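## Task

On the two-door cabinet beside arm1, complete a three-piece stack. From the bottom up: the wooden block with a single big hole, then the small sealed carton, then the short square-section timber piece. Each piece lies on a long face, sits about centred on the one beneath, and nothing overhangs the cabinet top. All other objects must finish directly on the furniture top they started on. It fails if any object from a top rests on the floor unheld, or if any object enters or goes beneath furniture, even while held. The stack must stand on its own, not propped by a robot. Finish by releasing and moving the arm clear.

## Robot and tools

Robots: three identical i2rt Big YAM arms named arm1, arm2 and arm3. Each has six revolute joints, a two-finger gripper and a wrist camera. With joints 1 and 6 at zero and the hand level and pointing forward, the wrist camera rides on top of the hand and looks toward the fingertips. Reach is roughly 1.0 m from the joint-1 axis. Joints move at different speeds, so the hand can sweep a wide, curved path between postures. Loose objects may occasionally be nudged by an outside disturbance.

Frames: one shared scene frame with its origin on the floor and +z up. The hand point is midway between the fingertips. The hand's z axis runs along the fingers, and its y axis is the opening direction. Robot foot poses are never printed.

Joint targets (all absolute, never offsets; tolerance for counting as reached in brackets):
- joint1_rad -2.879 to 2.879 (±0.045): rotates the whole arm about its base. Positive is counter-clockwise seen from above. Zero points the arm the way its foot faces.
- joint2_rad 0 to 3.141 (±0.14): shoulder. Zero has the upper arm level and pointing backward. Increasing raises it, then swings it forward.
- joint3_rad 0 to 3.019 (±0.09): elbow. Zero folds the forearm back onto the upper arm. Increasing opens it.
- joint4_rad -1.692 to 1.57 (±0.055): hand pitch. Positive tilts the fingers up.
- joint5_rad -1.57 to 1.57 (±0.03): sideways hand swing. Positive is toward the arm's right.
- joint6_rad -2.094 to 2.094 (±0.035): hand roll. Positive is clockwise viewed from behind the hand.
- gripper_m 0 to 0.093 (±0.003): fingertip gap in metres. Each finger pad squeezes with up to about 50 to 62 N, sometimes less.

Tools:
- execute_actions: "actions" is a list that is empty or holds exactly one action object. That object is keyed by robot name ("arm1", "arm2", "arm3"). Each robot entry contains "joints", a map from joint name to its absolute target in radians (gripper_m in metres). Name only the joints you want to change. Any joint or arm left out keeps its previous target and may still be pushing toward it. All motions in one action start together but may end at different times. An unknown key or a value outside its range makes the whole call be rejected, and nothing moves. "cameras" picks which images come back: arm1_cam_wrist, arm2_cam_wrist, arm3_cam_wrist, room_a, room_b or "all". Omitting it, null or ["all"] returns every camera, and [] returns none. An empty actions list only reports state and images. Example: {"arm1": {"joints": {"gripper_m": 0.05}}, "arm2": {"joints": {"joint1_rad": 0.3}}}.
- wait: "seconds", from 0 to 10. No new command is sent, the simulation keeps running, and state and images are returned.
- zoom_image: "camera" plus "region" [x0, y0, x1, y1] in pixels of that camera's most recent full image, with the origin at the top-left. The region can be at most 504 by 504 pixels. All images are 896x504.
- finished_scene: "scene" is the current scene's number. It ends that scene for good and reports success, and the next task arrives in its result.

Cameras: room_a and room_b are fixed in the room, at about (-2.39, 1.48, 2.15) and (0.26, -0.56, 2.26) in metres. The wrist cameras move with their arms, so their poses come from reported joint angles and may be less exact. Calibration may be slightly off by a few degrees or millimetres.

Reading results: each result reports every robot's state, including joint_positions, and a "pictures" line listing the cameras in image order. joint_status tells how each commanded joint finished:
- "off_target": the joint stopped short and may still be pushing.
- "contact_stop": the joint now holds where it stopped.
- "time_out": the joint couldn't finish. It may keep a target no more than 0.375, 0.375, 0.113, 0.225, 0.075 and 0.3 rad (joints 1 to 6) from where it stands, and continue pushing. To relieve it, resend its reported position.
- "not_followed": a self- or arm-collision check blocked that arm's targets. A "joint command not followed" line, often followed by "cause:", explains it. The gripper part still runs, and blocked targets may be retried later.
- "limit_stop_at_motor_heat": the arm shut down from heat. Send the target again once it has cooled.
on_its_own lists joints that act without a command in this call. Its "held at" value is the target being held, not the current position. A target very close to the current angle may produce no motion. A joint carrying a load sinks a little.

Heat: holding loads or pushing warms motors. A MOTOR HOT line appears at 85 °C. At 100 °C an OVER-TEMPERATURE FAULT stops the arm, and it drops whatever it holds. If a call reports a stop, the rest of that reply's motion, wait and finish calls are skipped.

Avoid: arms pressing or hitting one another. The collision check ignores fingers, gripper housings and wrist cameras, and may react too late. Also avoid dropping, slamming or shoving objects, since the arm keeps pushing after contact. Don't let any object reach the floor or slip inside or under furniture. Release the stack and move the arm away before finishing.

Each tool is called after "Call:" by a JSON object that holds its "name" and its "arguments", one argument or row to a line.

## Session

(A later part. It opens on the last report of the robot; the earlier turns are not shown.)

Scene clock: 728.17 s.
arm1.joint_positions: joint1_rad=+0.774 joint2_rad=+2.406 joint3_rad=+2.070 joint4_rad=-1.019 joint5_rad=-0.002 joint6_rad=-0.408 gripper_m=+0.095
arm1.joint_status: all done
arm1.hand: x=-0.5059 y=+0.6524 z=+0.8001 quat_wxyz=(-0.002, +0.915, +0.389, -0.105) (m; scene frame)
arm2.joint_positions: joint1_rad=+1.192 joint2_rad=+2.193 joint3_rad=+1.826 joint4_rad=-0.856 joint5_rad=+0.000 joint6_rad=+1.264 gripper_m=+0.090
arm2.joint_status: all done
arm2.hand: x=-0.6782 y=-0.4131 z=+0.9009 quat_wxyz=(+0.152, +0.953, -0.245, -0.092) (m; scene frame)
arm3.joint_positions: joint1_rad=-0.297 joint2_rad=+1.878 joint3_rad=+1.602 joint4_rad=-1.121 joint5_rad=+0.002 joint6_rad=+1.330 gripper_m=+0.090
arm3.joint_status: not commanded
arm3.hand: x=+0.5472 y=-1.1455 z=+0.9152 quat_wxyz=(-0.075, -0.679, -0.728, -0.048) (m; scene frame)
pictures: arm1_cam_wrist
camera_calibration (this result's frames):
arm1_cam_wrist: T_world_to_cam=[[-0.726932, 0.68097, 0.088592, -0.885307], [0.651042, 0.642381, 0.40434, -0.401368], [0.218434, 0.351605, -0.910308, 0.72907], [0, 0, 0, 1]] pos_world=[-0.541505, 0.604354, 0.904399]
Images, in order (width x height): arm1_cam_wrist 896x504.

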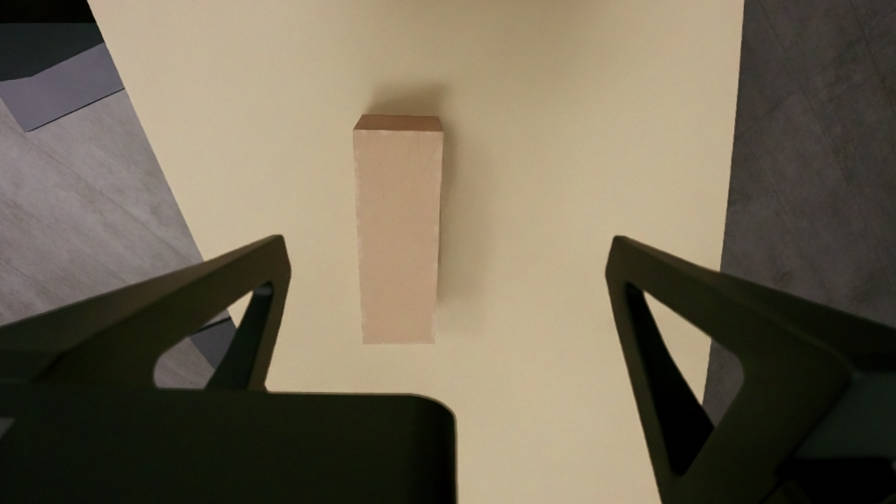

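Call:
{"name": "execute_actions", "arguments": {
  "actions": [
    {"arm1": {"joints": {"joint2_rad": 2.595, "joint4_rad": -0.98}}}
  ],
  "cameras": ["arm1_cam_wrist"]
}}

Scene clock: 751.67 s.
arm1.joint_positions: joint1_rad=+0.774 joint2_rad=+2.619 joint3_rad=+2.091 joint4_rad=-0.993 joint5_rad=-0.002 joint6_rad=-0.408 gripper_m=+0.095
arm1.joint_status: all done
arm1.hand: x=-0.4725 y=+0.6670 z=+0.6547 quat_wxyz=(-0.002, +0.920, +0.391, -0.022) (m; scene frame)
arm2.joint_positions: joint1_rad=+1.192 joint2_rad=+2.193 joint3_rad=+1.826 joint4_rad=-0.856 joint5_rad=+0.000 joint6_rad=+1.264 gripper_m=+0.090
arm2.joint_status: not commanded
arm2.hand: x=-0.6782 y=-0.4131 z=+0.9009 quat_wxyz=(+0.152, +0.953, -0.245, -0.092) (m; scene frame)
arm3.joint_positions: joint1_rad=-0.297 joint2_rad=+1.878 joint3_rad=+1.602 joint4_rad=-1.121 joint5_rad=+0.002 joint6_rad=+1.330 gripper_m=+0.090
arm3.joint_status: not commanded
arm3.hand: x=+0.5472 y=-1.1455 z=+0.9152 quat_wxyz=(-0.075, -0.679, -0.728, -0.048) (m; scene frame)
pictures: arm1_cam_wrist
camera_calibration (this result's frames):
arm1_cam_wrist: T_world_to_cam=[[-0.734739, 0.678072, 0.0194077, -0.814613], [0.57857, 0.611472, 0.539776, -0.476031], [0.35414, 0.407823, -0.841585, 0.565928], [0, 0, 0, 1]] pos_world=[-0.523528, 0.612648, 0.749036]
Images, in order (width x height): arm1_cam_wrist 896x504.

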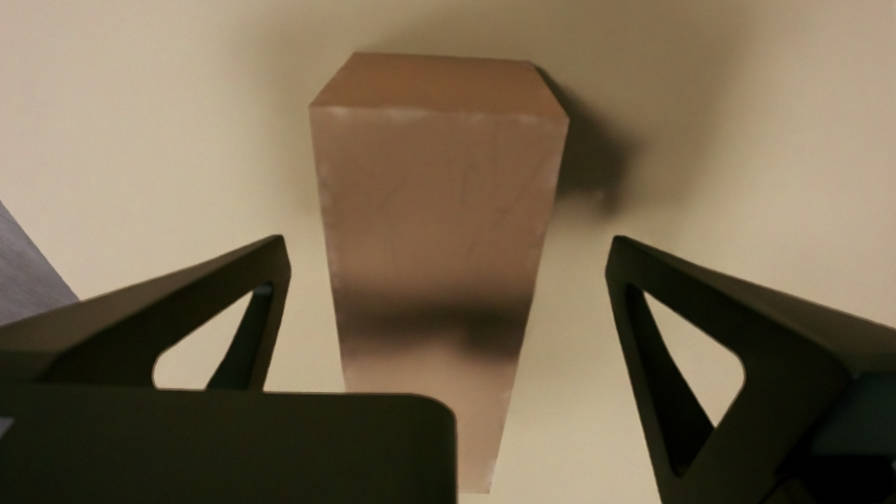

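Call:
{"name": "execute_actions", "arguments": {
  "actions": [
    {"arm1": {"joints": {"joint3_rad": 2.062}}}
  ],
  "cameras": ["arm1_cam_wrist"]
}}

Scene clock: 766.17 s.
arm1.joint_positions: joint1_rad=+0.774 joint2_rad=+2.619 joint3_rad=+2.061 joint4_rad=-0.993 joint5_rad=-0.002 joint6_rad=-0.408 gripper_m=+0.095
arm1.joint_status: all done
arm1.hand: x=-0.4603 y=+0.6722 z=+0.6448 quat_wxyz=(-0.002, +0.920, +0.391, -0.007) (m; scene frame)
arm2.joint_positions: joint1_rad=+1.192 joint2_rad=+2.193 joint3_rad=+1.826 joint4_rad=-0.856 joint5_rad=+0.000 joint6_rad=+1.264 gripper_m=+0.090
arm2.joint_status: not commanded
arm2.hand: x=-0.6782 y=-0.4131 z=+0.9009 quat_wxyz=(+0.152, +0.953, -0.245, -0.092) (m; scene frame)
arm3.joint_positions: joint1_rad=-0.297 joint2_rad=+1.878 joint3_rad=+1.602 joint4_rad=-1.121 joint5_rad=+0.002 joint6_rad=+1.330 gripper_m=+0.090
arm3.joint_status: not commanded
arm3.hand: x=+0.5472 y=-1.1455 z=+0.9152 quat_wxyz=(-0.075, -0.679, -0.728, -0.048) (m; scene frame)
pictures: arm1_cam_wrist
camera_calibration (this result's frames):
arm1_cam_wrist: T_world_to_cam=[[-0.735005, 0.678025, 0.00698728, -0.801024], [0.56352, 0.605081, 0.562425, -0.498116], [0.377111, 0.417323, -0.826819, 0.54584], [0, 0, 0, 1]] pos_world=[-0.513901, 0.616723, 0.737061]
Images, in order (width x height): arm1_cam_wrist 896x504.

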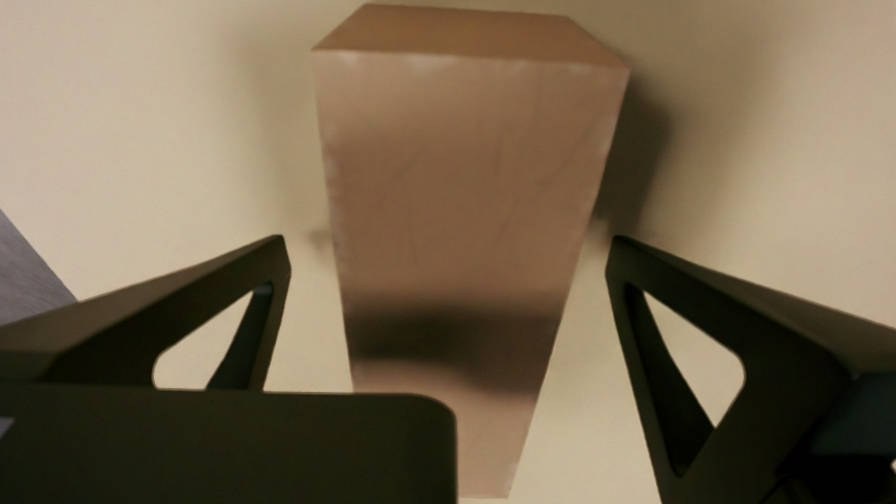

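Call:
{"name": "execute_actions", "arguments": {
  "actions": [
    {"arm1": {"joints": {"gripper_m": 0.036}}}
  ],
  "cameras": ["arm1_cam_wrist"]
}}

Scene clock: 773.43 s.
arm1.joint_positions: joint1_rad=+0.774 joint2_rad=+2.619 joint3_rad=+2.061 joint4_rad=-0.993 joint5_rad=-0.001 joint6_rad=-0.409 gripper_m=+0.046
arm1.joint_status: gripper_m off_target (ended at +0.046, target +0.036)
arm1.hand: x=-0.4603 y=+0.6722 z=+0.6448 quat_wxyz=(-0.002, +0.920, +0.391, -0.007) (m; scene frame)
arm2.joint_positions: joint1_rad=+1.192 joint2_rad=+2.193 joint3_rad=+1.826 joint4_rad=-0.856 joint5_rad=+0.000 joint6_rad=+1.264 gripper_m=+0.090
arm2.joint_status: not commanded
arm2.hand: x=-0.6782 y=-0.4131 z=+0.9009 quat_wxyz=(+0.152, +0.953, -0.245, -0.092) (m; scene frame)
arm3.joint_positions: joint1_rad=-0.297 joint2_rad=+1.878 joint3_rad=+1.602 joint4_rad=-1.121 joint5_rad=+0.002 joint6_rad=+1.330 gripper_m=+0.090
arm3.joint_status: not commanded
arm3.hand: x=+0.5472 y=-1.1455 z=+0.9152 quat_wxyz=(-0.075, -0.679, -0.728, -0.048) (m; scene frame)
pictures: arm1_cam_wrist
camera_calibration (this result's frames):
arm1_cam_wrist: T_world_to_cam=[[-0.735518, 0.677466, 0.00734281, -0.801172], [0.563145, 0.605303, 0.562561, -0.498548], [0.376672, 0.417909, -0.826723, 0.545167], [0, 0, 0, 1]] pos_world=[-0.51387, 0.616709, 0.737049]
Images, in order (width x height): arm1_cam_wrist 896x504.

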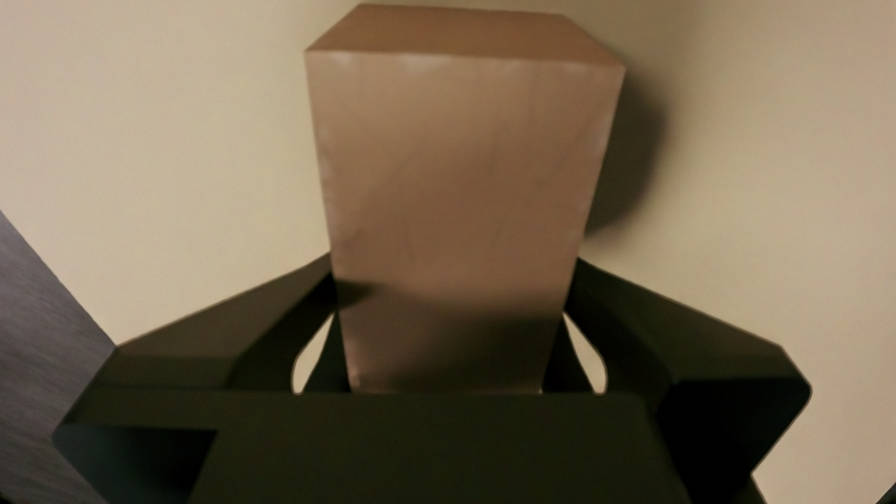

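Call:
{"name": "execute_actions", "arguments": {
  "actions": [
    {"arm1": {"joints": {"joint1_rad": -2.006, "joint2_rad": 1.93, "joint6_rad": 1.33}}}
  ],
  "cameras": ["arm1_cam_wrist", "room_b"]
}}

Scene clock: 814.77 s.
arm1.joint_positions: joint1_rad=-2.000 joint2_rad=+1.958 joint3_rad=+2.050 joint4_rad=-0.969 joint5_rad=+0.003 joint6_rad=+1.314 gripper_m=+0.046
arm1.joint_status: all done
arm1.hand: x=+0.7505 y=+1.4708 z=+1.1419 quat_wxyz=(-0.174, -0.257, -0.904, -0.295) (m; scene frame)
arm2.joint_positions: joint1_rad=+1.192 joint2_rad=+2.193 joint3_rad=+1.826 joint4_rad=-0.856 joint5_rad=+0.000 joint6_rad=+1.264 gripper_m=+0.090
arm2.joint_status: not commanded
arm2.hand: x=-0.6782 y=-0.4131 z=+0.9009 quat_wxyz=(+0.152, +0.953, -0.245, -0.092) (m; scene frame)
arm3.joint_positions: joint1_rad=-0.297 joint2_rad=+1.878 joint3_rad=+1.602 joint4_rad=-1.121 joint5_rad=+0.002 joint6_rad=+1.330 gripper_m=+0.090
arm3.joint_status: not commanded
arm3.hand: x=+0.5472 y=-1.1455 z=+0.9152 quat_wxyz=(-0.075, -0.679, -0.728, -0.048) (m; scene frame)
pictures: arm1_cam_wrist, room_b
camera_calibration (this result's frames):
arm1_cam_wrist: T_world_to_cam=[[-0.34253, -0.704988, -0.62102, 2.00067], [-0.935794, 0.197303, 0.292167, 0.0903169], [-0.083445, 0.681222, -0.727305, 0.0107912], [0, 0, 0, 1]] pos_world=[0.770709, 1.38528, 1.22392]
Images, in order (width x height): arm1_cam_wrist 896x504, room_b 896x504.

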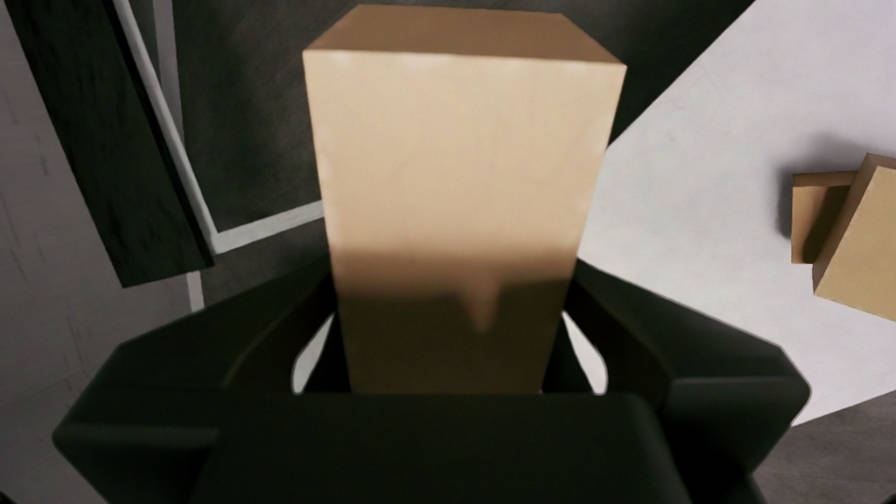

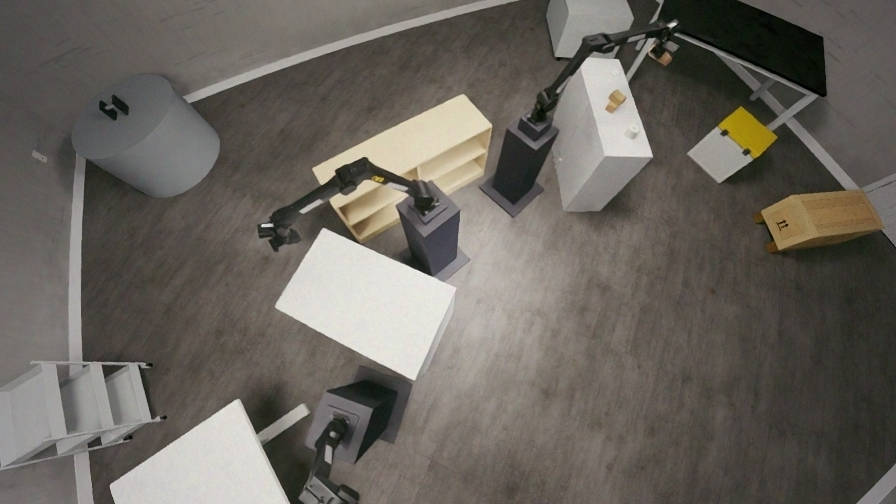

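Call:
{"name": "execute_actions", "arguments": {
  "actions": [
    {"arm1": {"joints": {"joint1_rad": -2.022, "joint3_rad": 1.695, "joint4_rad": -1.215}}}
  ],
  "cameras": ["arm1_cam_wrist", "room_b"]
}}

Scene clock: 836.60 s.
arm1.joint_positions: joint1_rad=-2.015 joint2_rad=+1.949 joint3_rad=+1.679 joint4_rad=-1.206 joint5_rad=+0.003 joint6_rad=+1.315 gripper_m=+0.046
arm1.joint_status: all done
arm1.hand: x=+0.6492 y=+1.3623 z=+0.9500 quat_wxyz=(-0.026, -0.280, -0.959, -0.043) (m; scene frame)
arm2.joint_positions: joint1_rad=+1.192 joint2_rad=+2.193 joint3_rad=+1.826 joint4_rad=-0.856 joint5_rad=+0.000 joint6_rad=+1.264 gripper_m=+0.090
arm2.joint_status: not commanded
arm2.hand: x=-0.6782 y=-0.4131 z=+0.9009 quat_wxyz=(+0.152, +0.953, -0.245, -0.092) (m; scene frame)
arm3.joint_positions: joint1_rad=-0.297 joint2_rad=+1.878 joint3_rad=+1.602 joint4_rad=-1.121 joint5_rad=+0.002 joint6_rad=+1.330 gripper_m=+0.090
arm3.joint_status: not commanded
arm3.hand: x=+0.5472 y=-1.1455 z=+0.9152 quat_wxyz=(-0.075, -0.679, -0.728, -0.048) (m; scene frame)
pictures: arm1_cam_wrist, room_b
camera_calibration (this result's frames):
arm1_cam_wrist: T_world_to_cam=[[-0.515464, -0.85126, -0.0982477, 1.58518], [-0.742624, 0.386564, 0.54688, -0.552133], [-0.427559, 0.354859, -0.831426, 0.703633], [0, 0, 0, 1]] pos_world=[0.707923, 1.31315, 1.04271]
Images, in order (width x height): arm1_cam_wrist 896x504, room_b 896x504.

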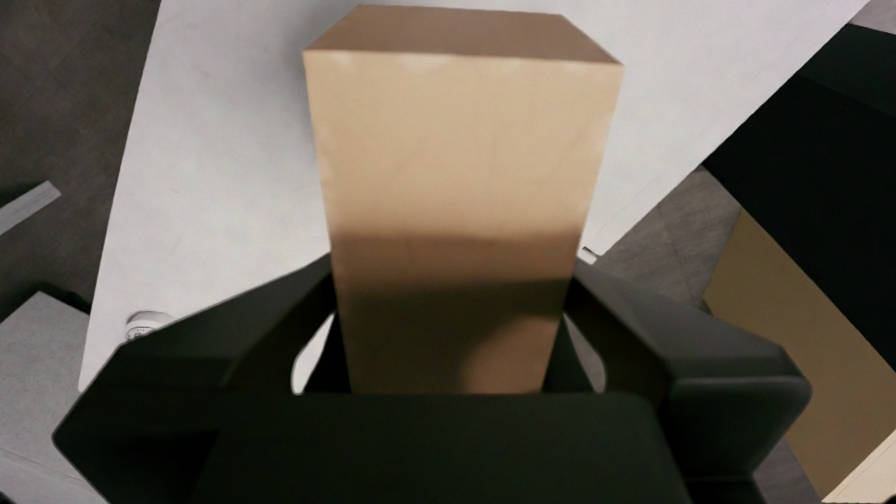

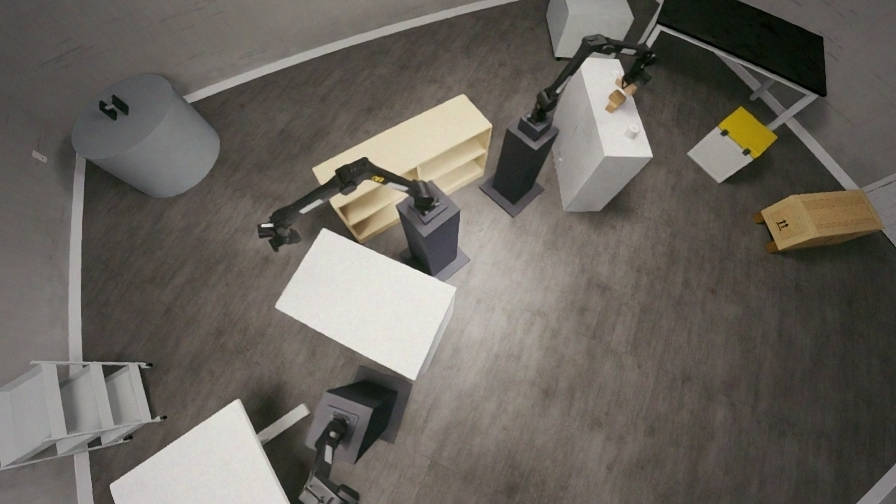

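Call:
{"name": "execute_actions", "arguments": {
  "actions": []
}}

Scene clock: 853.13 s.
arm1.joint_positions: joint1_rad=-2.015 joint2_rad=+1.949 joint3_rad=+1.679 joint4_rad=-1.206 joint5_rad=+0.003 joint6_rad=+1.315 gripper_m=+0.046
arm1.joint_status: all done
arm1.hand: x=+0.6492 y=+1.3623 z=+0.9500 quat_wxyz=(-0.026, -0.280, -0.959, -0.043) (m; scene frame)
arm2.joint_positions: joint1_rad=+1.192 joint2_rad=+2.193 joint3_rad=+1.826 joint4_rad=-0.856 joint5_rad=+0.000 joint6_rad=+1.264 gripper_m=+0.090
arm2.joint_status: not commanded
arm2.hand: x=-0.6782 y=-0.4131 z=+0.9009 quat_wxyz=(+0.152, +0.953, -0.245, -0.092) (m; scene frame)
arm3.joint_positions: joint1_rad=-0.297 joint2_rad=+1.878 joint3_rad=+1.602 joint4_rad=-1.121 joint5_rad=+0.002 joint6_rad=+1.330 gripper_m=+0.090
arm3.joint_status: not commanded
arm3.hand: x=+0.5472 y=-1.1455 z=+0.9152 quat_wxyz=(-0.075, -0.679, -0.728, -0.048) (m; scene frame)
pictures: arm1_cam_wrist, arm2_cam_wrist, arm3_cam_wrist, room_a, room_b
camera_calibration (this result's frames):
arm1_cam_wrist: T_world_to_cam=[[-0.515464, -0.85126, -0.0982477, 1.58518], [-0.742624, 0.386564, 0.54688, -0.552133], [-0.427559, 0.354859, -0.831426, 0.703633], [0, 0, 0, 1]] pos_world=[0.707923, 1.31315, 1.04271]
arm2_cam_wrist: T_world_to_cam=[[0.455718, 0.823716, -0.337362, 0.954837], [0.839453, -0.271662, 0.470658, 0.0360815], [0.29604, -0.497687, -0.815272, 0.855521], [0, 0, 0, 1]] pos_world=[-0.718694, -0.35093, 1.00263]
arm3_cam_wrist: T_world_to_cam=[[-0.979639, -0.0822187, -0.183161, 0.607485], [-0.171048, 0.81947, 0.547003, 0.534178], [0.105121, 0.567194, -0.816848, 1.4684], [0, 0, 0, 1]] pos_world=[0.532126, -1.22066, 1.01853]
Images, in order (width x height): arm1_cam_wrist 896x504, arm2_cam_wrist 896x504, arm3_cam_wrist 896x504, room_a 896x504, room_b 896x504.

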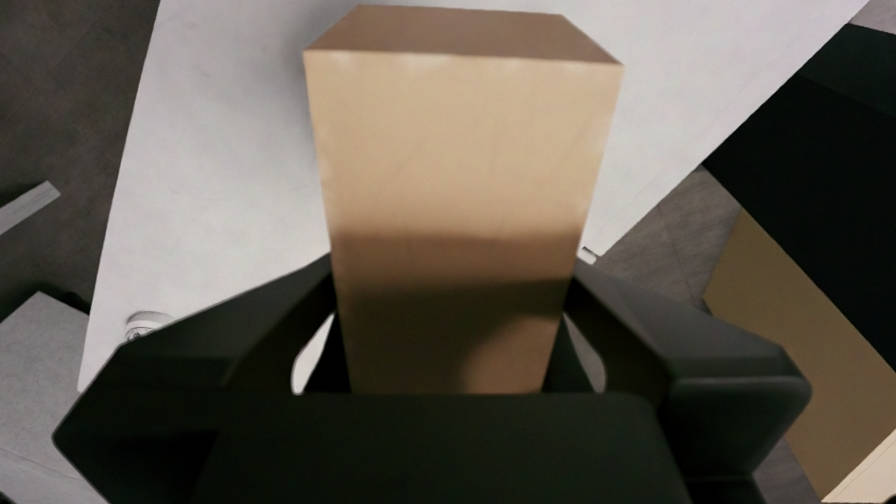

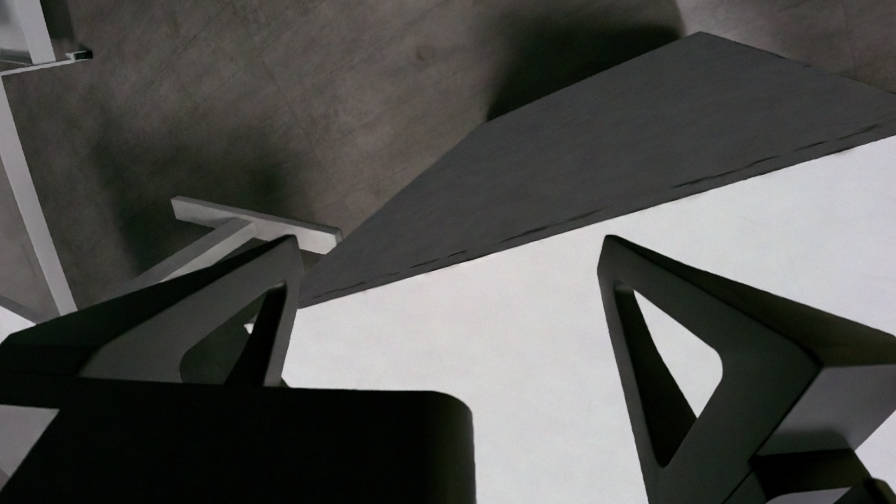

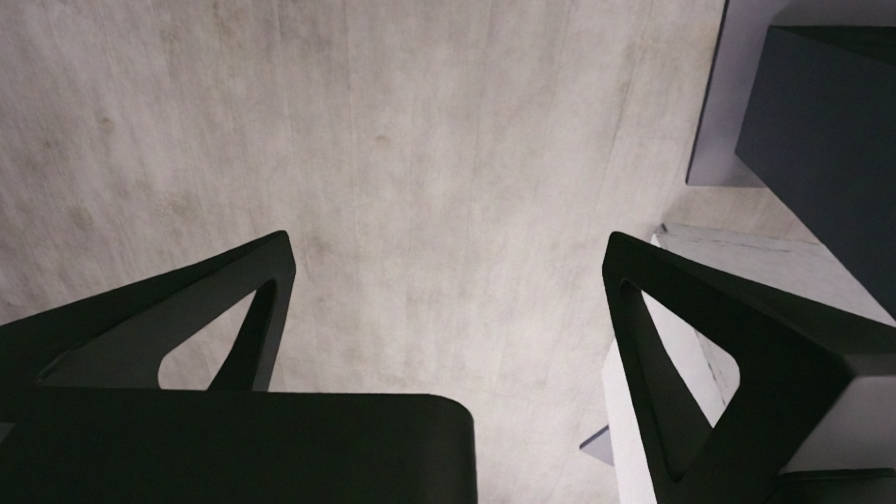

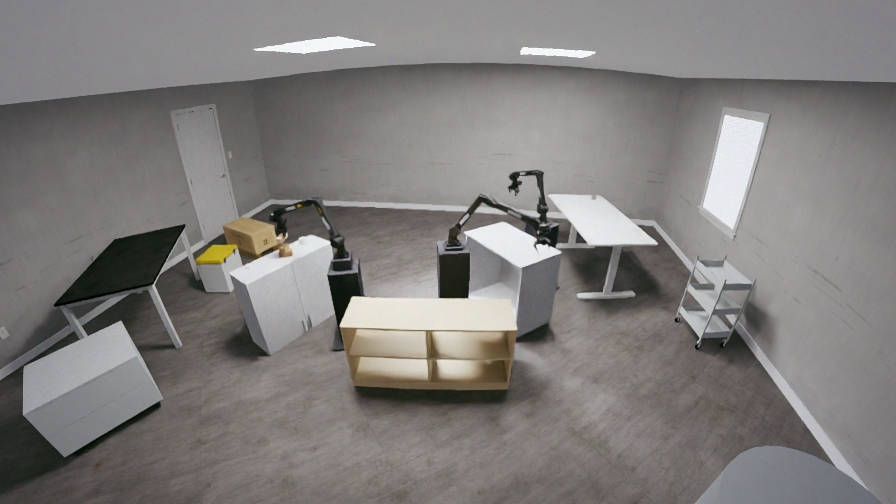

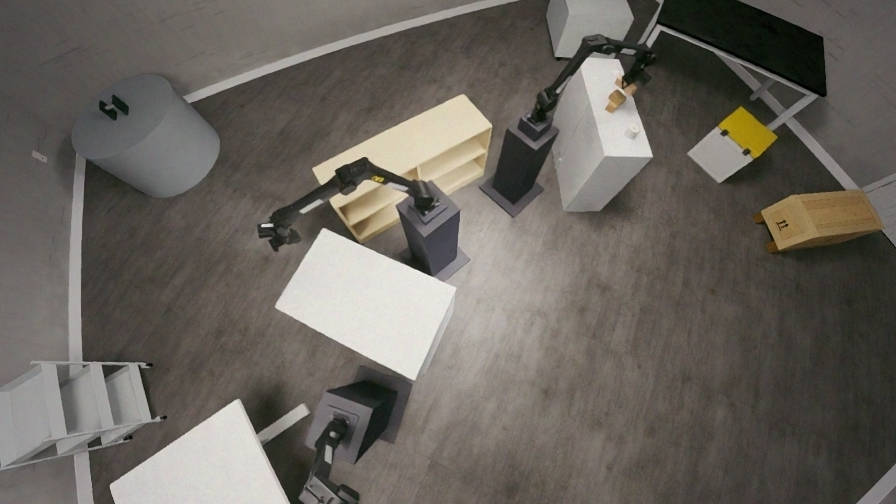

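Call:
{"name": "execute_actions", "arguments": {
  "actions": [
    {"arm1": {"joints": {"joint2_rad": 1.995}}}
  ],
  "cameras": ["arm1_cam_wrist", "room_b"]
}}

Scene clock: 857.77 s.
arm1.joint_positions: joint1_rad=-2.015 joint2_rad=+1.993 joint3_rad=+1.679 joint4_rad=-1.206 joint5_rad=+0.003 joint6_rad=+1.315 gripper_m=+0.046
arm1.joint_status: all done
arm1.hand: x=+0.6482 y=+1.3614 z=+0.9241 quat_wxyz=(-0.014, -0.280, -0.960, -0.024) (m; scene frame)
arm2.joint_positions: joint1_rad=+1.192 joint2_rad=+2.193 joint3_rad=+1.826 joint4_rad=-0.856 joint5_rad=+0.000 joint6_rad=+1.264 gripper_m=+0.090
arm2.joint_status: not commanded
arm2.hand: x=-0.6782 y=-0.4131 z=+0.9009 quat_wxyz=(+0.152, +0.953, -0.245, -0.092) (m; scene frame)
arm3.joint_positions: joint1_rad=-0.297 joint2_rad=+1.878 joint3_rad=+1.602 joint4_rad=-1.121 joint5_rad=+0.002 joint6_rad=+1.330 gripper_m=+0.090
arm3.joint_status: not commanded
arm3.hand: x=+0.5472 y=-1.1455 z=+0.9152 quat_wxyz=(-0.075, -0.679, -0.728, -0.048) (m; scene frame)
pictures: arm1_cam_wrist, room_b
camera_calibration (this result's frames):
arm1_cam_wrist: T_world_to_cam=[[-0.51783, -0.853611, -0.0565659, 1.54766], [-0.725035, 0.402813, 0.558629, -0.582812], [-0.454066, 0.330287, -0.827487, 0.729032], [0, 0, 0, 1]] pos_world=[0.709894, 1.31507, 1.01638]
Images, in order (width x height): arm1_cam_wrist 896x504, room_b 896x504.

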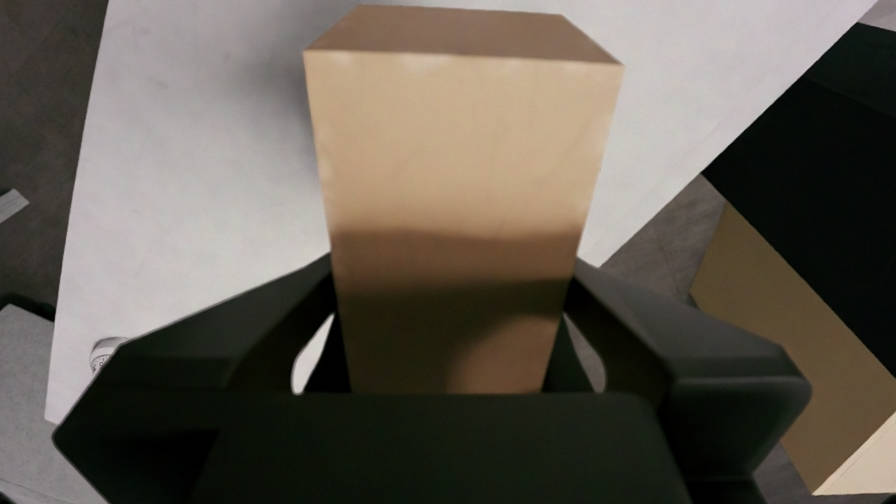

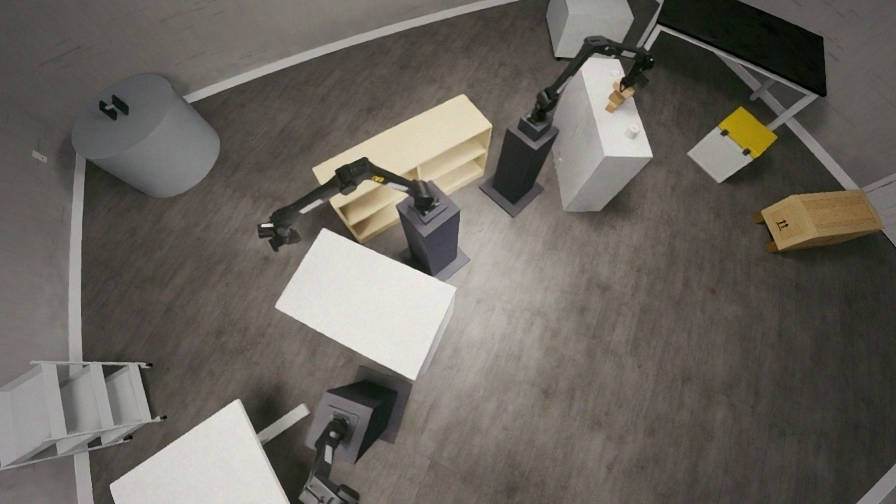

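Call:
{"name": "execute_actions", "arguments": {
  "actions": [
    {"arm1": {"joints": {"joint2_rad": 2.033}}}
  ],
  "cameras": ["arm1_cam_wrist", "room_b"]
}}

Scene clock: 863.07 s.
arm1.joint_positions: joint1_rad=-2.015 joint2_rad=+2.028 joint3_rad=+1.679 joint4_rad=-1.206 joint5_rad=+0.003 joint6_rad=+1.315 gripper_m=+0.046
arm1.joint_status: all done
arm1.hand: x=+0.6468 y=+1.3602 z=+0.9034 quat_wxyz=(-0.005, -0.280, -0.960, -0.009) (m; scene frame)
arm2.joint_positions: joint1_rad=+1.192 joint2_rad=+2.193 joint3_rad=+1.826 joint4_rad=-0.856 joint5_rad=+0.000 joint6_rad=+1.264 gripper_m=+0.090
arm2.joint_status: not commanded
arm2.hand: x=-0.6782 y=-0.4131 z=+0.9009 quat_wxyz=(+0.152, +0.953, -0.245, -0.092) (m; scene frame)
arm3.joint_positions: joint1_rad=-0.297 joint2_rad=+1.878 joint3_rad=+1.602 joint4_rad=-1.121 joint5_rad=+0.002 joint6_rad=+1.330 gripper_m=+0.090
arm3.joint_status: not commanded
arm3.hand: x=+0.5472 y=-1.1455 z=+0.9152 quat_wxyz=(-0.075, -0.679, -0.728, -0.048) (m; scene frame)
pictures: arm1_cam_wrist, room_b
camera_calibration (this result's frames):
arm1_cam_wrist: T_world_to_cam=[[-0.518768, -0.854609, -0.0228473, 1.51623], [-0.710579, 0.416171, 0.567343, -0.607121], [-0.475349, 0.310555, -0.823164, 0.748307], [0, 0, 0, 1]] pos_world=[0.710872, 1.31606, 0.995067]
Images, in order (width x height): arm1_cam_wrist 896x504, room_b 896x504.

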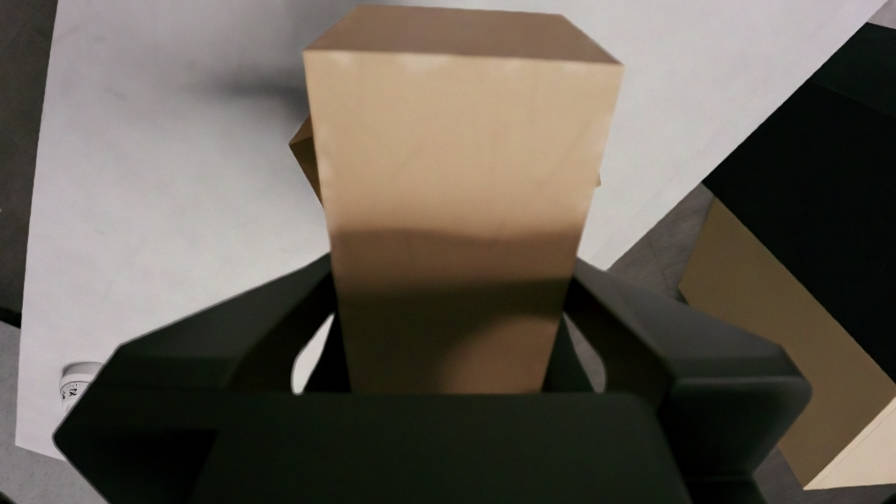

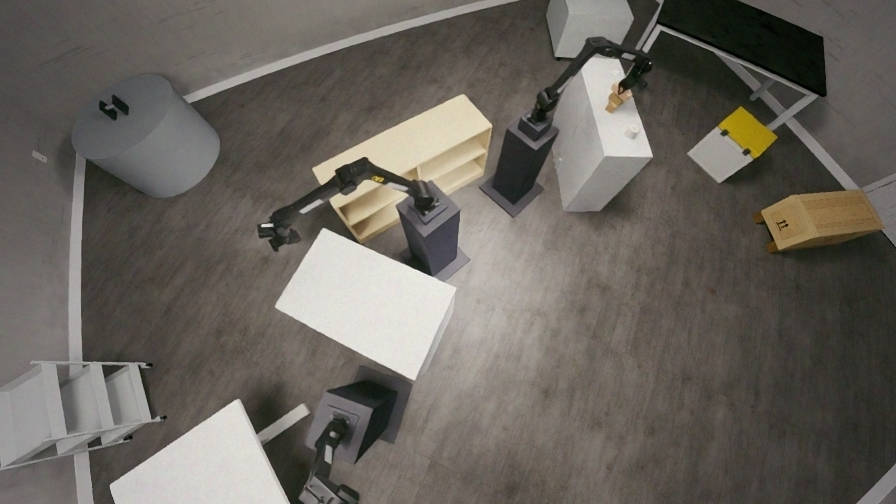

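Call:
{"name": "zoom_image", "arguments": {
  "camera": "arm1_cam_wrist",
  "region": [220, 0, 700, 300]
}}

Call:
{"name": "zoom_image", "arguments": {
  "camera": "room_b",
  "region": [570, 40, 690, 150]
}}

Region (220, 0, 700, 300) of arm1_cam_wrist's 896x504 image, scaled by 1.050, with more detail than that image has; it fills the top 315 rows of this view, and the rest is white.

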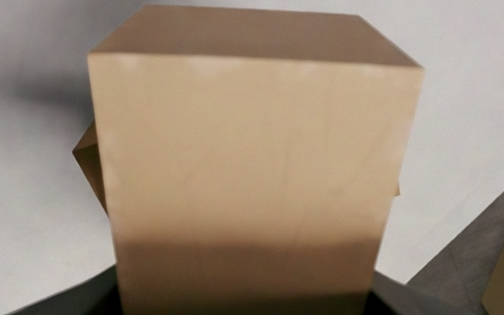

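Region (570, 40, 690, 150) of room_b's 896x504 image, scaled by 4.200, with more detail than that image has; it fills the top 462 rows of this view, and the rest is white.

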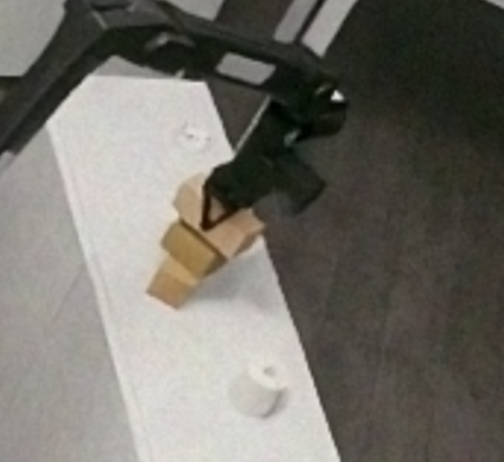

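Call:
{"name": "execute_actions", "arguments": {
  "actions": [
    {"arm1": {"joints": {"joint2_rad": 2.062}}}
  ],
  "cameras": ["arm1_cam_wrist", "room_b", "room_a"]
}}

Scene clock: 875.80 s.
arm1.joint_positions: joint1_rad=-2.016 joint2_rad=+2.044 joint3_rad=+1.679 joint4_rad=-1.206 joint5_rad=+0.001 joint6_rad=+1.316 gripper_m=+0.046
arm1.joint_status: all done
arm1.hand: x=+0.6462 y=+1.3594 z=+0.8939 quat_wxyz=(-0.001, -0.281, -0.960, -0.003) (m; scene frame)
arm2.joint_positions: joint1_rad=+1.192 joint2_rad=+2.193 joint3_rad=+1.826 joint4_rad=-0.856 joint5_rad=+0.000 joint6_rad=+1.264 gripper_m=+0.090
arm2.joint_status: not commanded
arm2.hand: x=-0.6782 y=-0.4131 z=+0.9009 quat_wxyz=(+0.152, +0.953, -0.245, -0.092) (m; scene frame)
arm3.joint_positions: joint1_rad=-0.297 joint2_rad=+1.878 joint3_rad=+1.602 joint4_rad=-1.121 joint5_rad=+0.002 joint6_rad=+1.330 gripper_m=+0.090
arm3.joint_status: not commanded
arm3.hand: x=+0.5472 y=-1.1455 z=+0.9152 quat_wxyz=(-0.075, -0.679, -0.728, -0.048) (m; scene frame)
pictures: arm1_cam_wrist, room_a, room_b
camera_calibration (this result's frames):
arm1_cam_wrist: T_world_to_cam=[[-0.520212, -0.854001, -0.00786033, 1.50163], [-0.702669, 0.422762, 0.572301, -0.620373], [-0.485422, 0.303241, -0.820006, 0.754093], [0, 0, 0, 1]] pos_world=[0.711303, 1.31599, 0.985204]
Images, in order (width x height): arm1_cam_wrist 896x504, room_a 896x504, room_b 896x504.

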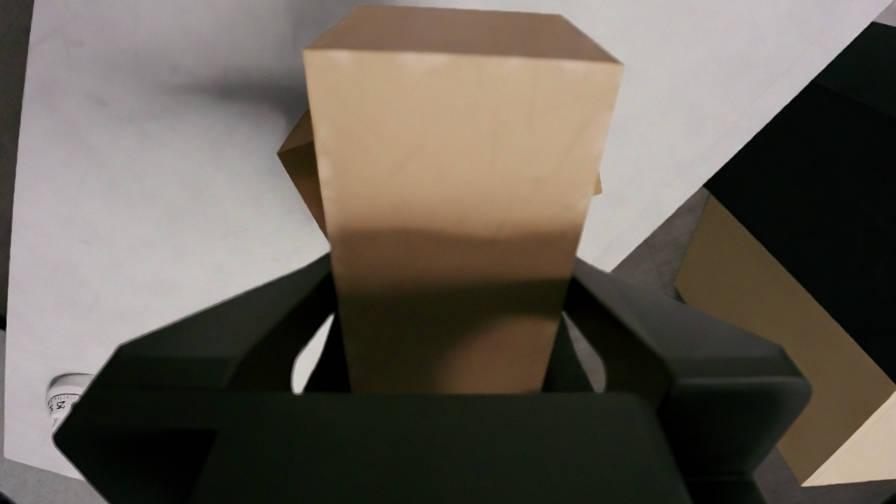

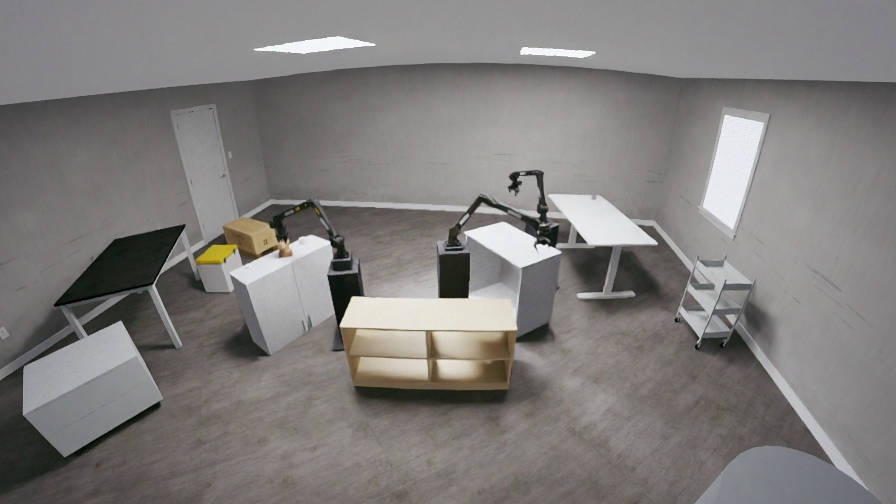

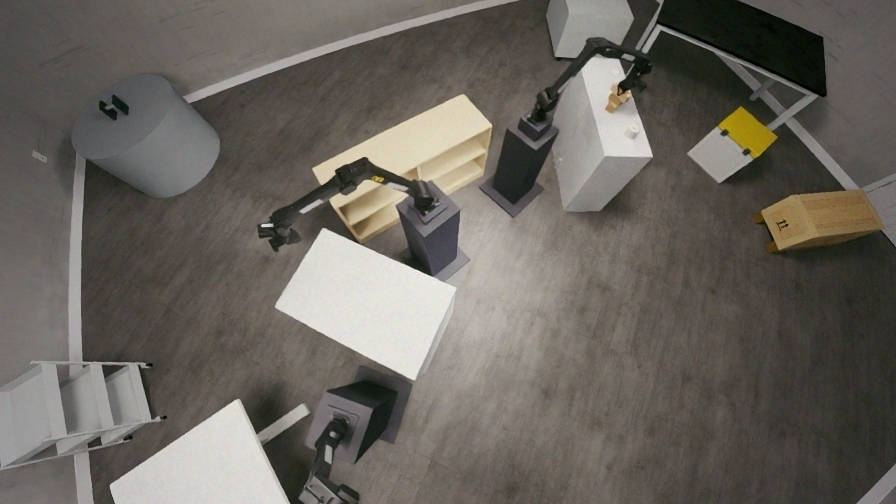

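Call:
{"name": "zoom_image", "arguments": {
  "camera": "room_a",
  "region": [245, 200, 335, 275]
}}

Call:
{"name": "zoom_image", "arguments": {
  "camera": "room_b",
  "region": [585, 60, 665, 130]
}}

Region (245, 200, 335, 275) of room_a's 896x504 image, scaled by 5.600, with more detail than that image has.

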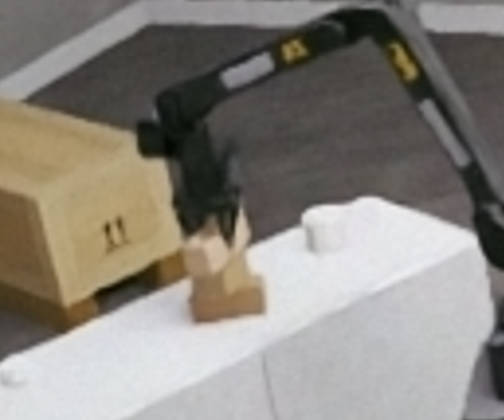

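Region (585, 60, 665, 130) of room_b's 896x504 image, scaled by 6.300, with more detail than that image has; it fills the top 441 rows of this view, and the rest is white.

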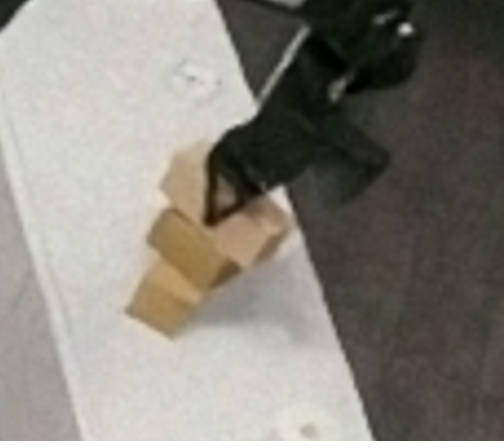

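Call:
{"name": "execute_actions", "arguments": {
  "actions": [
    {"arm1": {"joints": {"joint2_rad": 2.08}}}
  ],
  "cameras": ["arm1_cam_wrist", "room_b"]
}}

Scene clock: 883.97 s.
arm1.joint_positions: joint1_rad=-2.016 joint2_rad=+2.044 joint3_rad=+1.679 joint4_rad=-1.206 joint5_rad=+0.001 joint6_rad=+1.316 gripper_m=+0.046
arm1.joint_status: all done
arm1.hand: x=+0.6462 y=+1.3594 z=+0.8939 quat_wxyz=(-0.001, -0.281, -0.960, -0.003) (m; scene frame)
arm2.joint_positions: joint1_rad=+1.192 joint2_rad=+2.193 joint3_rad=+1.826 joint4_rad=-0.856 joint5_rad=+0.000 joint6_rad=+1.264 gripper_m=+0.090
arm2.joint_status: not commanded
arm2.hand: x=-0.6782 y=-0.4131 z=+0.9009 quat_wxyz=(+0.152, +0.953, -0.245, -0.092) (m; scene frame)
arm3.joint_positions: joint1_rad=-0.297 joint2_rad=+1.878 joint3_rad=+1.602 joint4_rad=-1.121 joint5_rad=+0.002 joint6_rad=+1.330 gripper_m=+0.090
arm3.joint_status: not commanded
arm3.hand: x=+0.5472 y=-1.1455 z=+0.9152 quat_wxyz=(-0.075, -0.679, -0.728, -0.048) (m; scene frame)
pictures: arm1_cam_wrist, room_b
camera_calibration (this result's frames):
arm1_cam_wrist: T_world_to_cam=[[-0.520212, -0.854001, -0.00786033, 1.50163], [-0.702669, 0.422762, 0.572301, -0.620373], [-0.485422, 0.303241, -0.820006, 0.754093], [0, 0, 0, 1]] pos_world=[0.711303, 1.31599, 0.985204]
Images, in order (width x height): arm1_cam_wrist 896x504, room_b 896x504.

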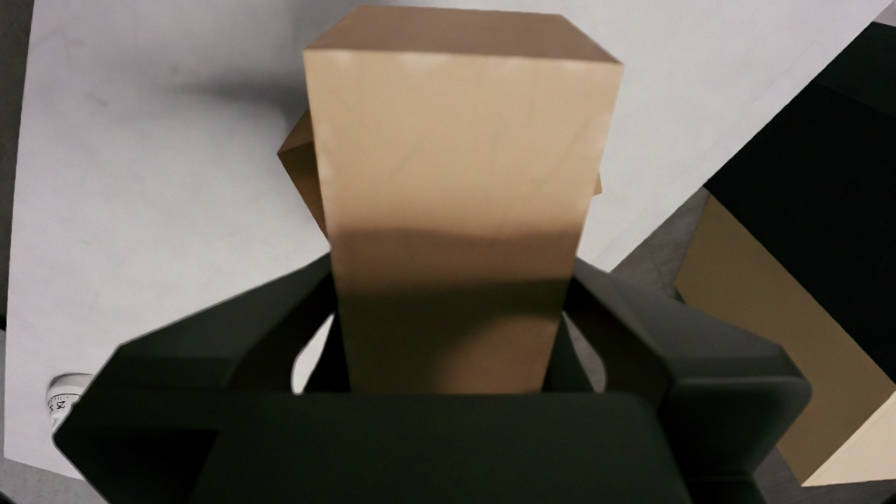

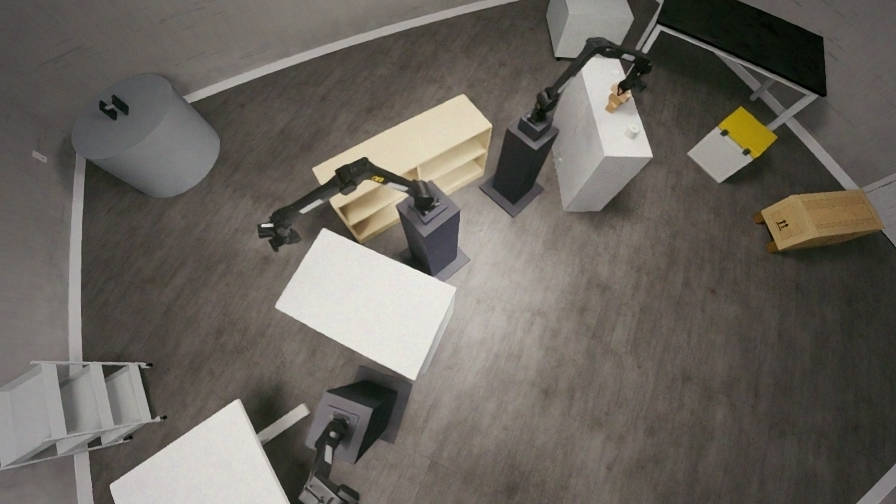

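Call:
{"name": "execute_actions", "arguments": {
  "actions": [
    {"arm1": {"joints": {"joint2_rad": 2.044, "gripper_m": 0.09}}}
  ],
  "cameras": ["arm1_cam_wrist", "room_b"]
}}

Scene clock: 887.63 s.
arm1.joint_positions: joint1_rad=-2.016 joint2_rad=+2.044 joint3_rad=+1.679 joint4_rad=-1.206 joint5_rad=+0.001 joint6_rad=+1.316 gripper_m=+0.090
arm1.joint_status: all done
arm1.hand: x=+0.6462 y=+1.3594 z=+0.8939 quat_wxyz=(-0.001, -0.281, -0.960, -0.003) (m; scene frame)
arm2.joint_positions: joint1_rad=+1.192 joint2_rad=+2.193 joint3_rad=+1.826 joint4_rad=-0.856 joint5_rad=+0.000 joint6_rad=+1.264 gripper_m=+0.090
arm2.joint_status: not commanded
arm2.hand: x=-0.6782 y=-0.4131 z=+0.9009 quat_wxyz=(+0.152, +0.953, -0.245, -0.092) (m; scene frame)
arm3.joint_positions: joint1_rad=-0.297 joint2_rad=+1.878 joint3_rad=+1.602 joint4_rad=-1.121 joint5_rad=+0.002 joint6_rad=+1.330 gripper_m=+0.090
arm3.joint_status: not commanded
arm3.hand: x=+0.5472 y=-1.1455 z=+0.9152 quat_wxyz=(-0.075, -0.679, -0.728, -0.048) (m; scene frame)
pictures: arm1_cam_wrist, room_b
camera_calibration (this result's frames):
arm1_cam_wrist: T_world_to_cam=[[-0.520538, -0.853802, -0.00786029, 1.50157], [-0.702507, 0.423029, 0.572303, -0.620843], [-0.485308, 0.303427, -0.820005, 0.753765], [0, 0, 0, 1]] pos_world=[0.711287, 1.31597, 0.985204]
Images, in order (width x height): arm1_cam_wrist 896x504, room_b 896x504.

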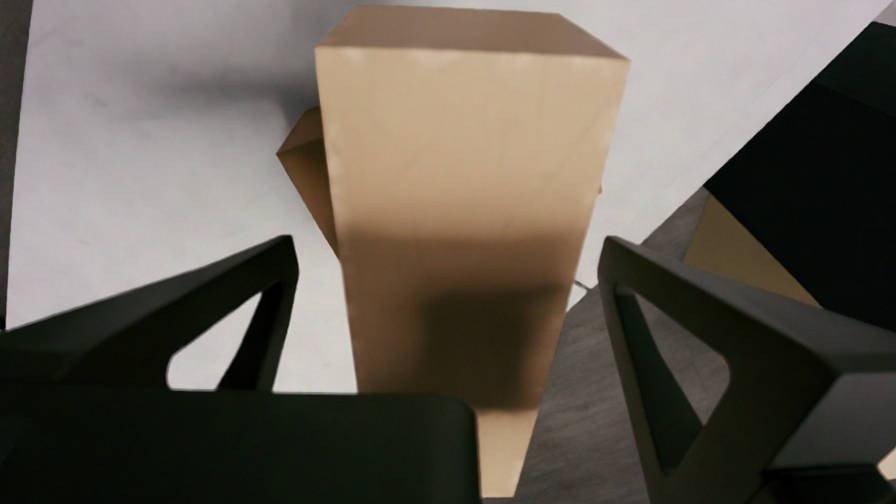

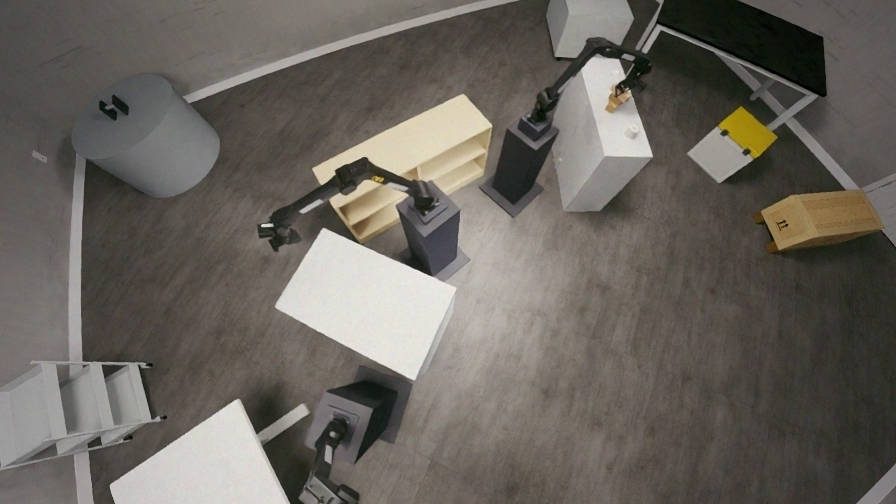

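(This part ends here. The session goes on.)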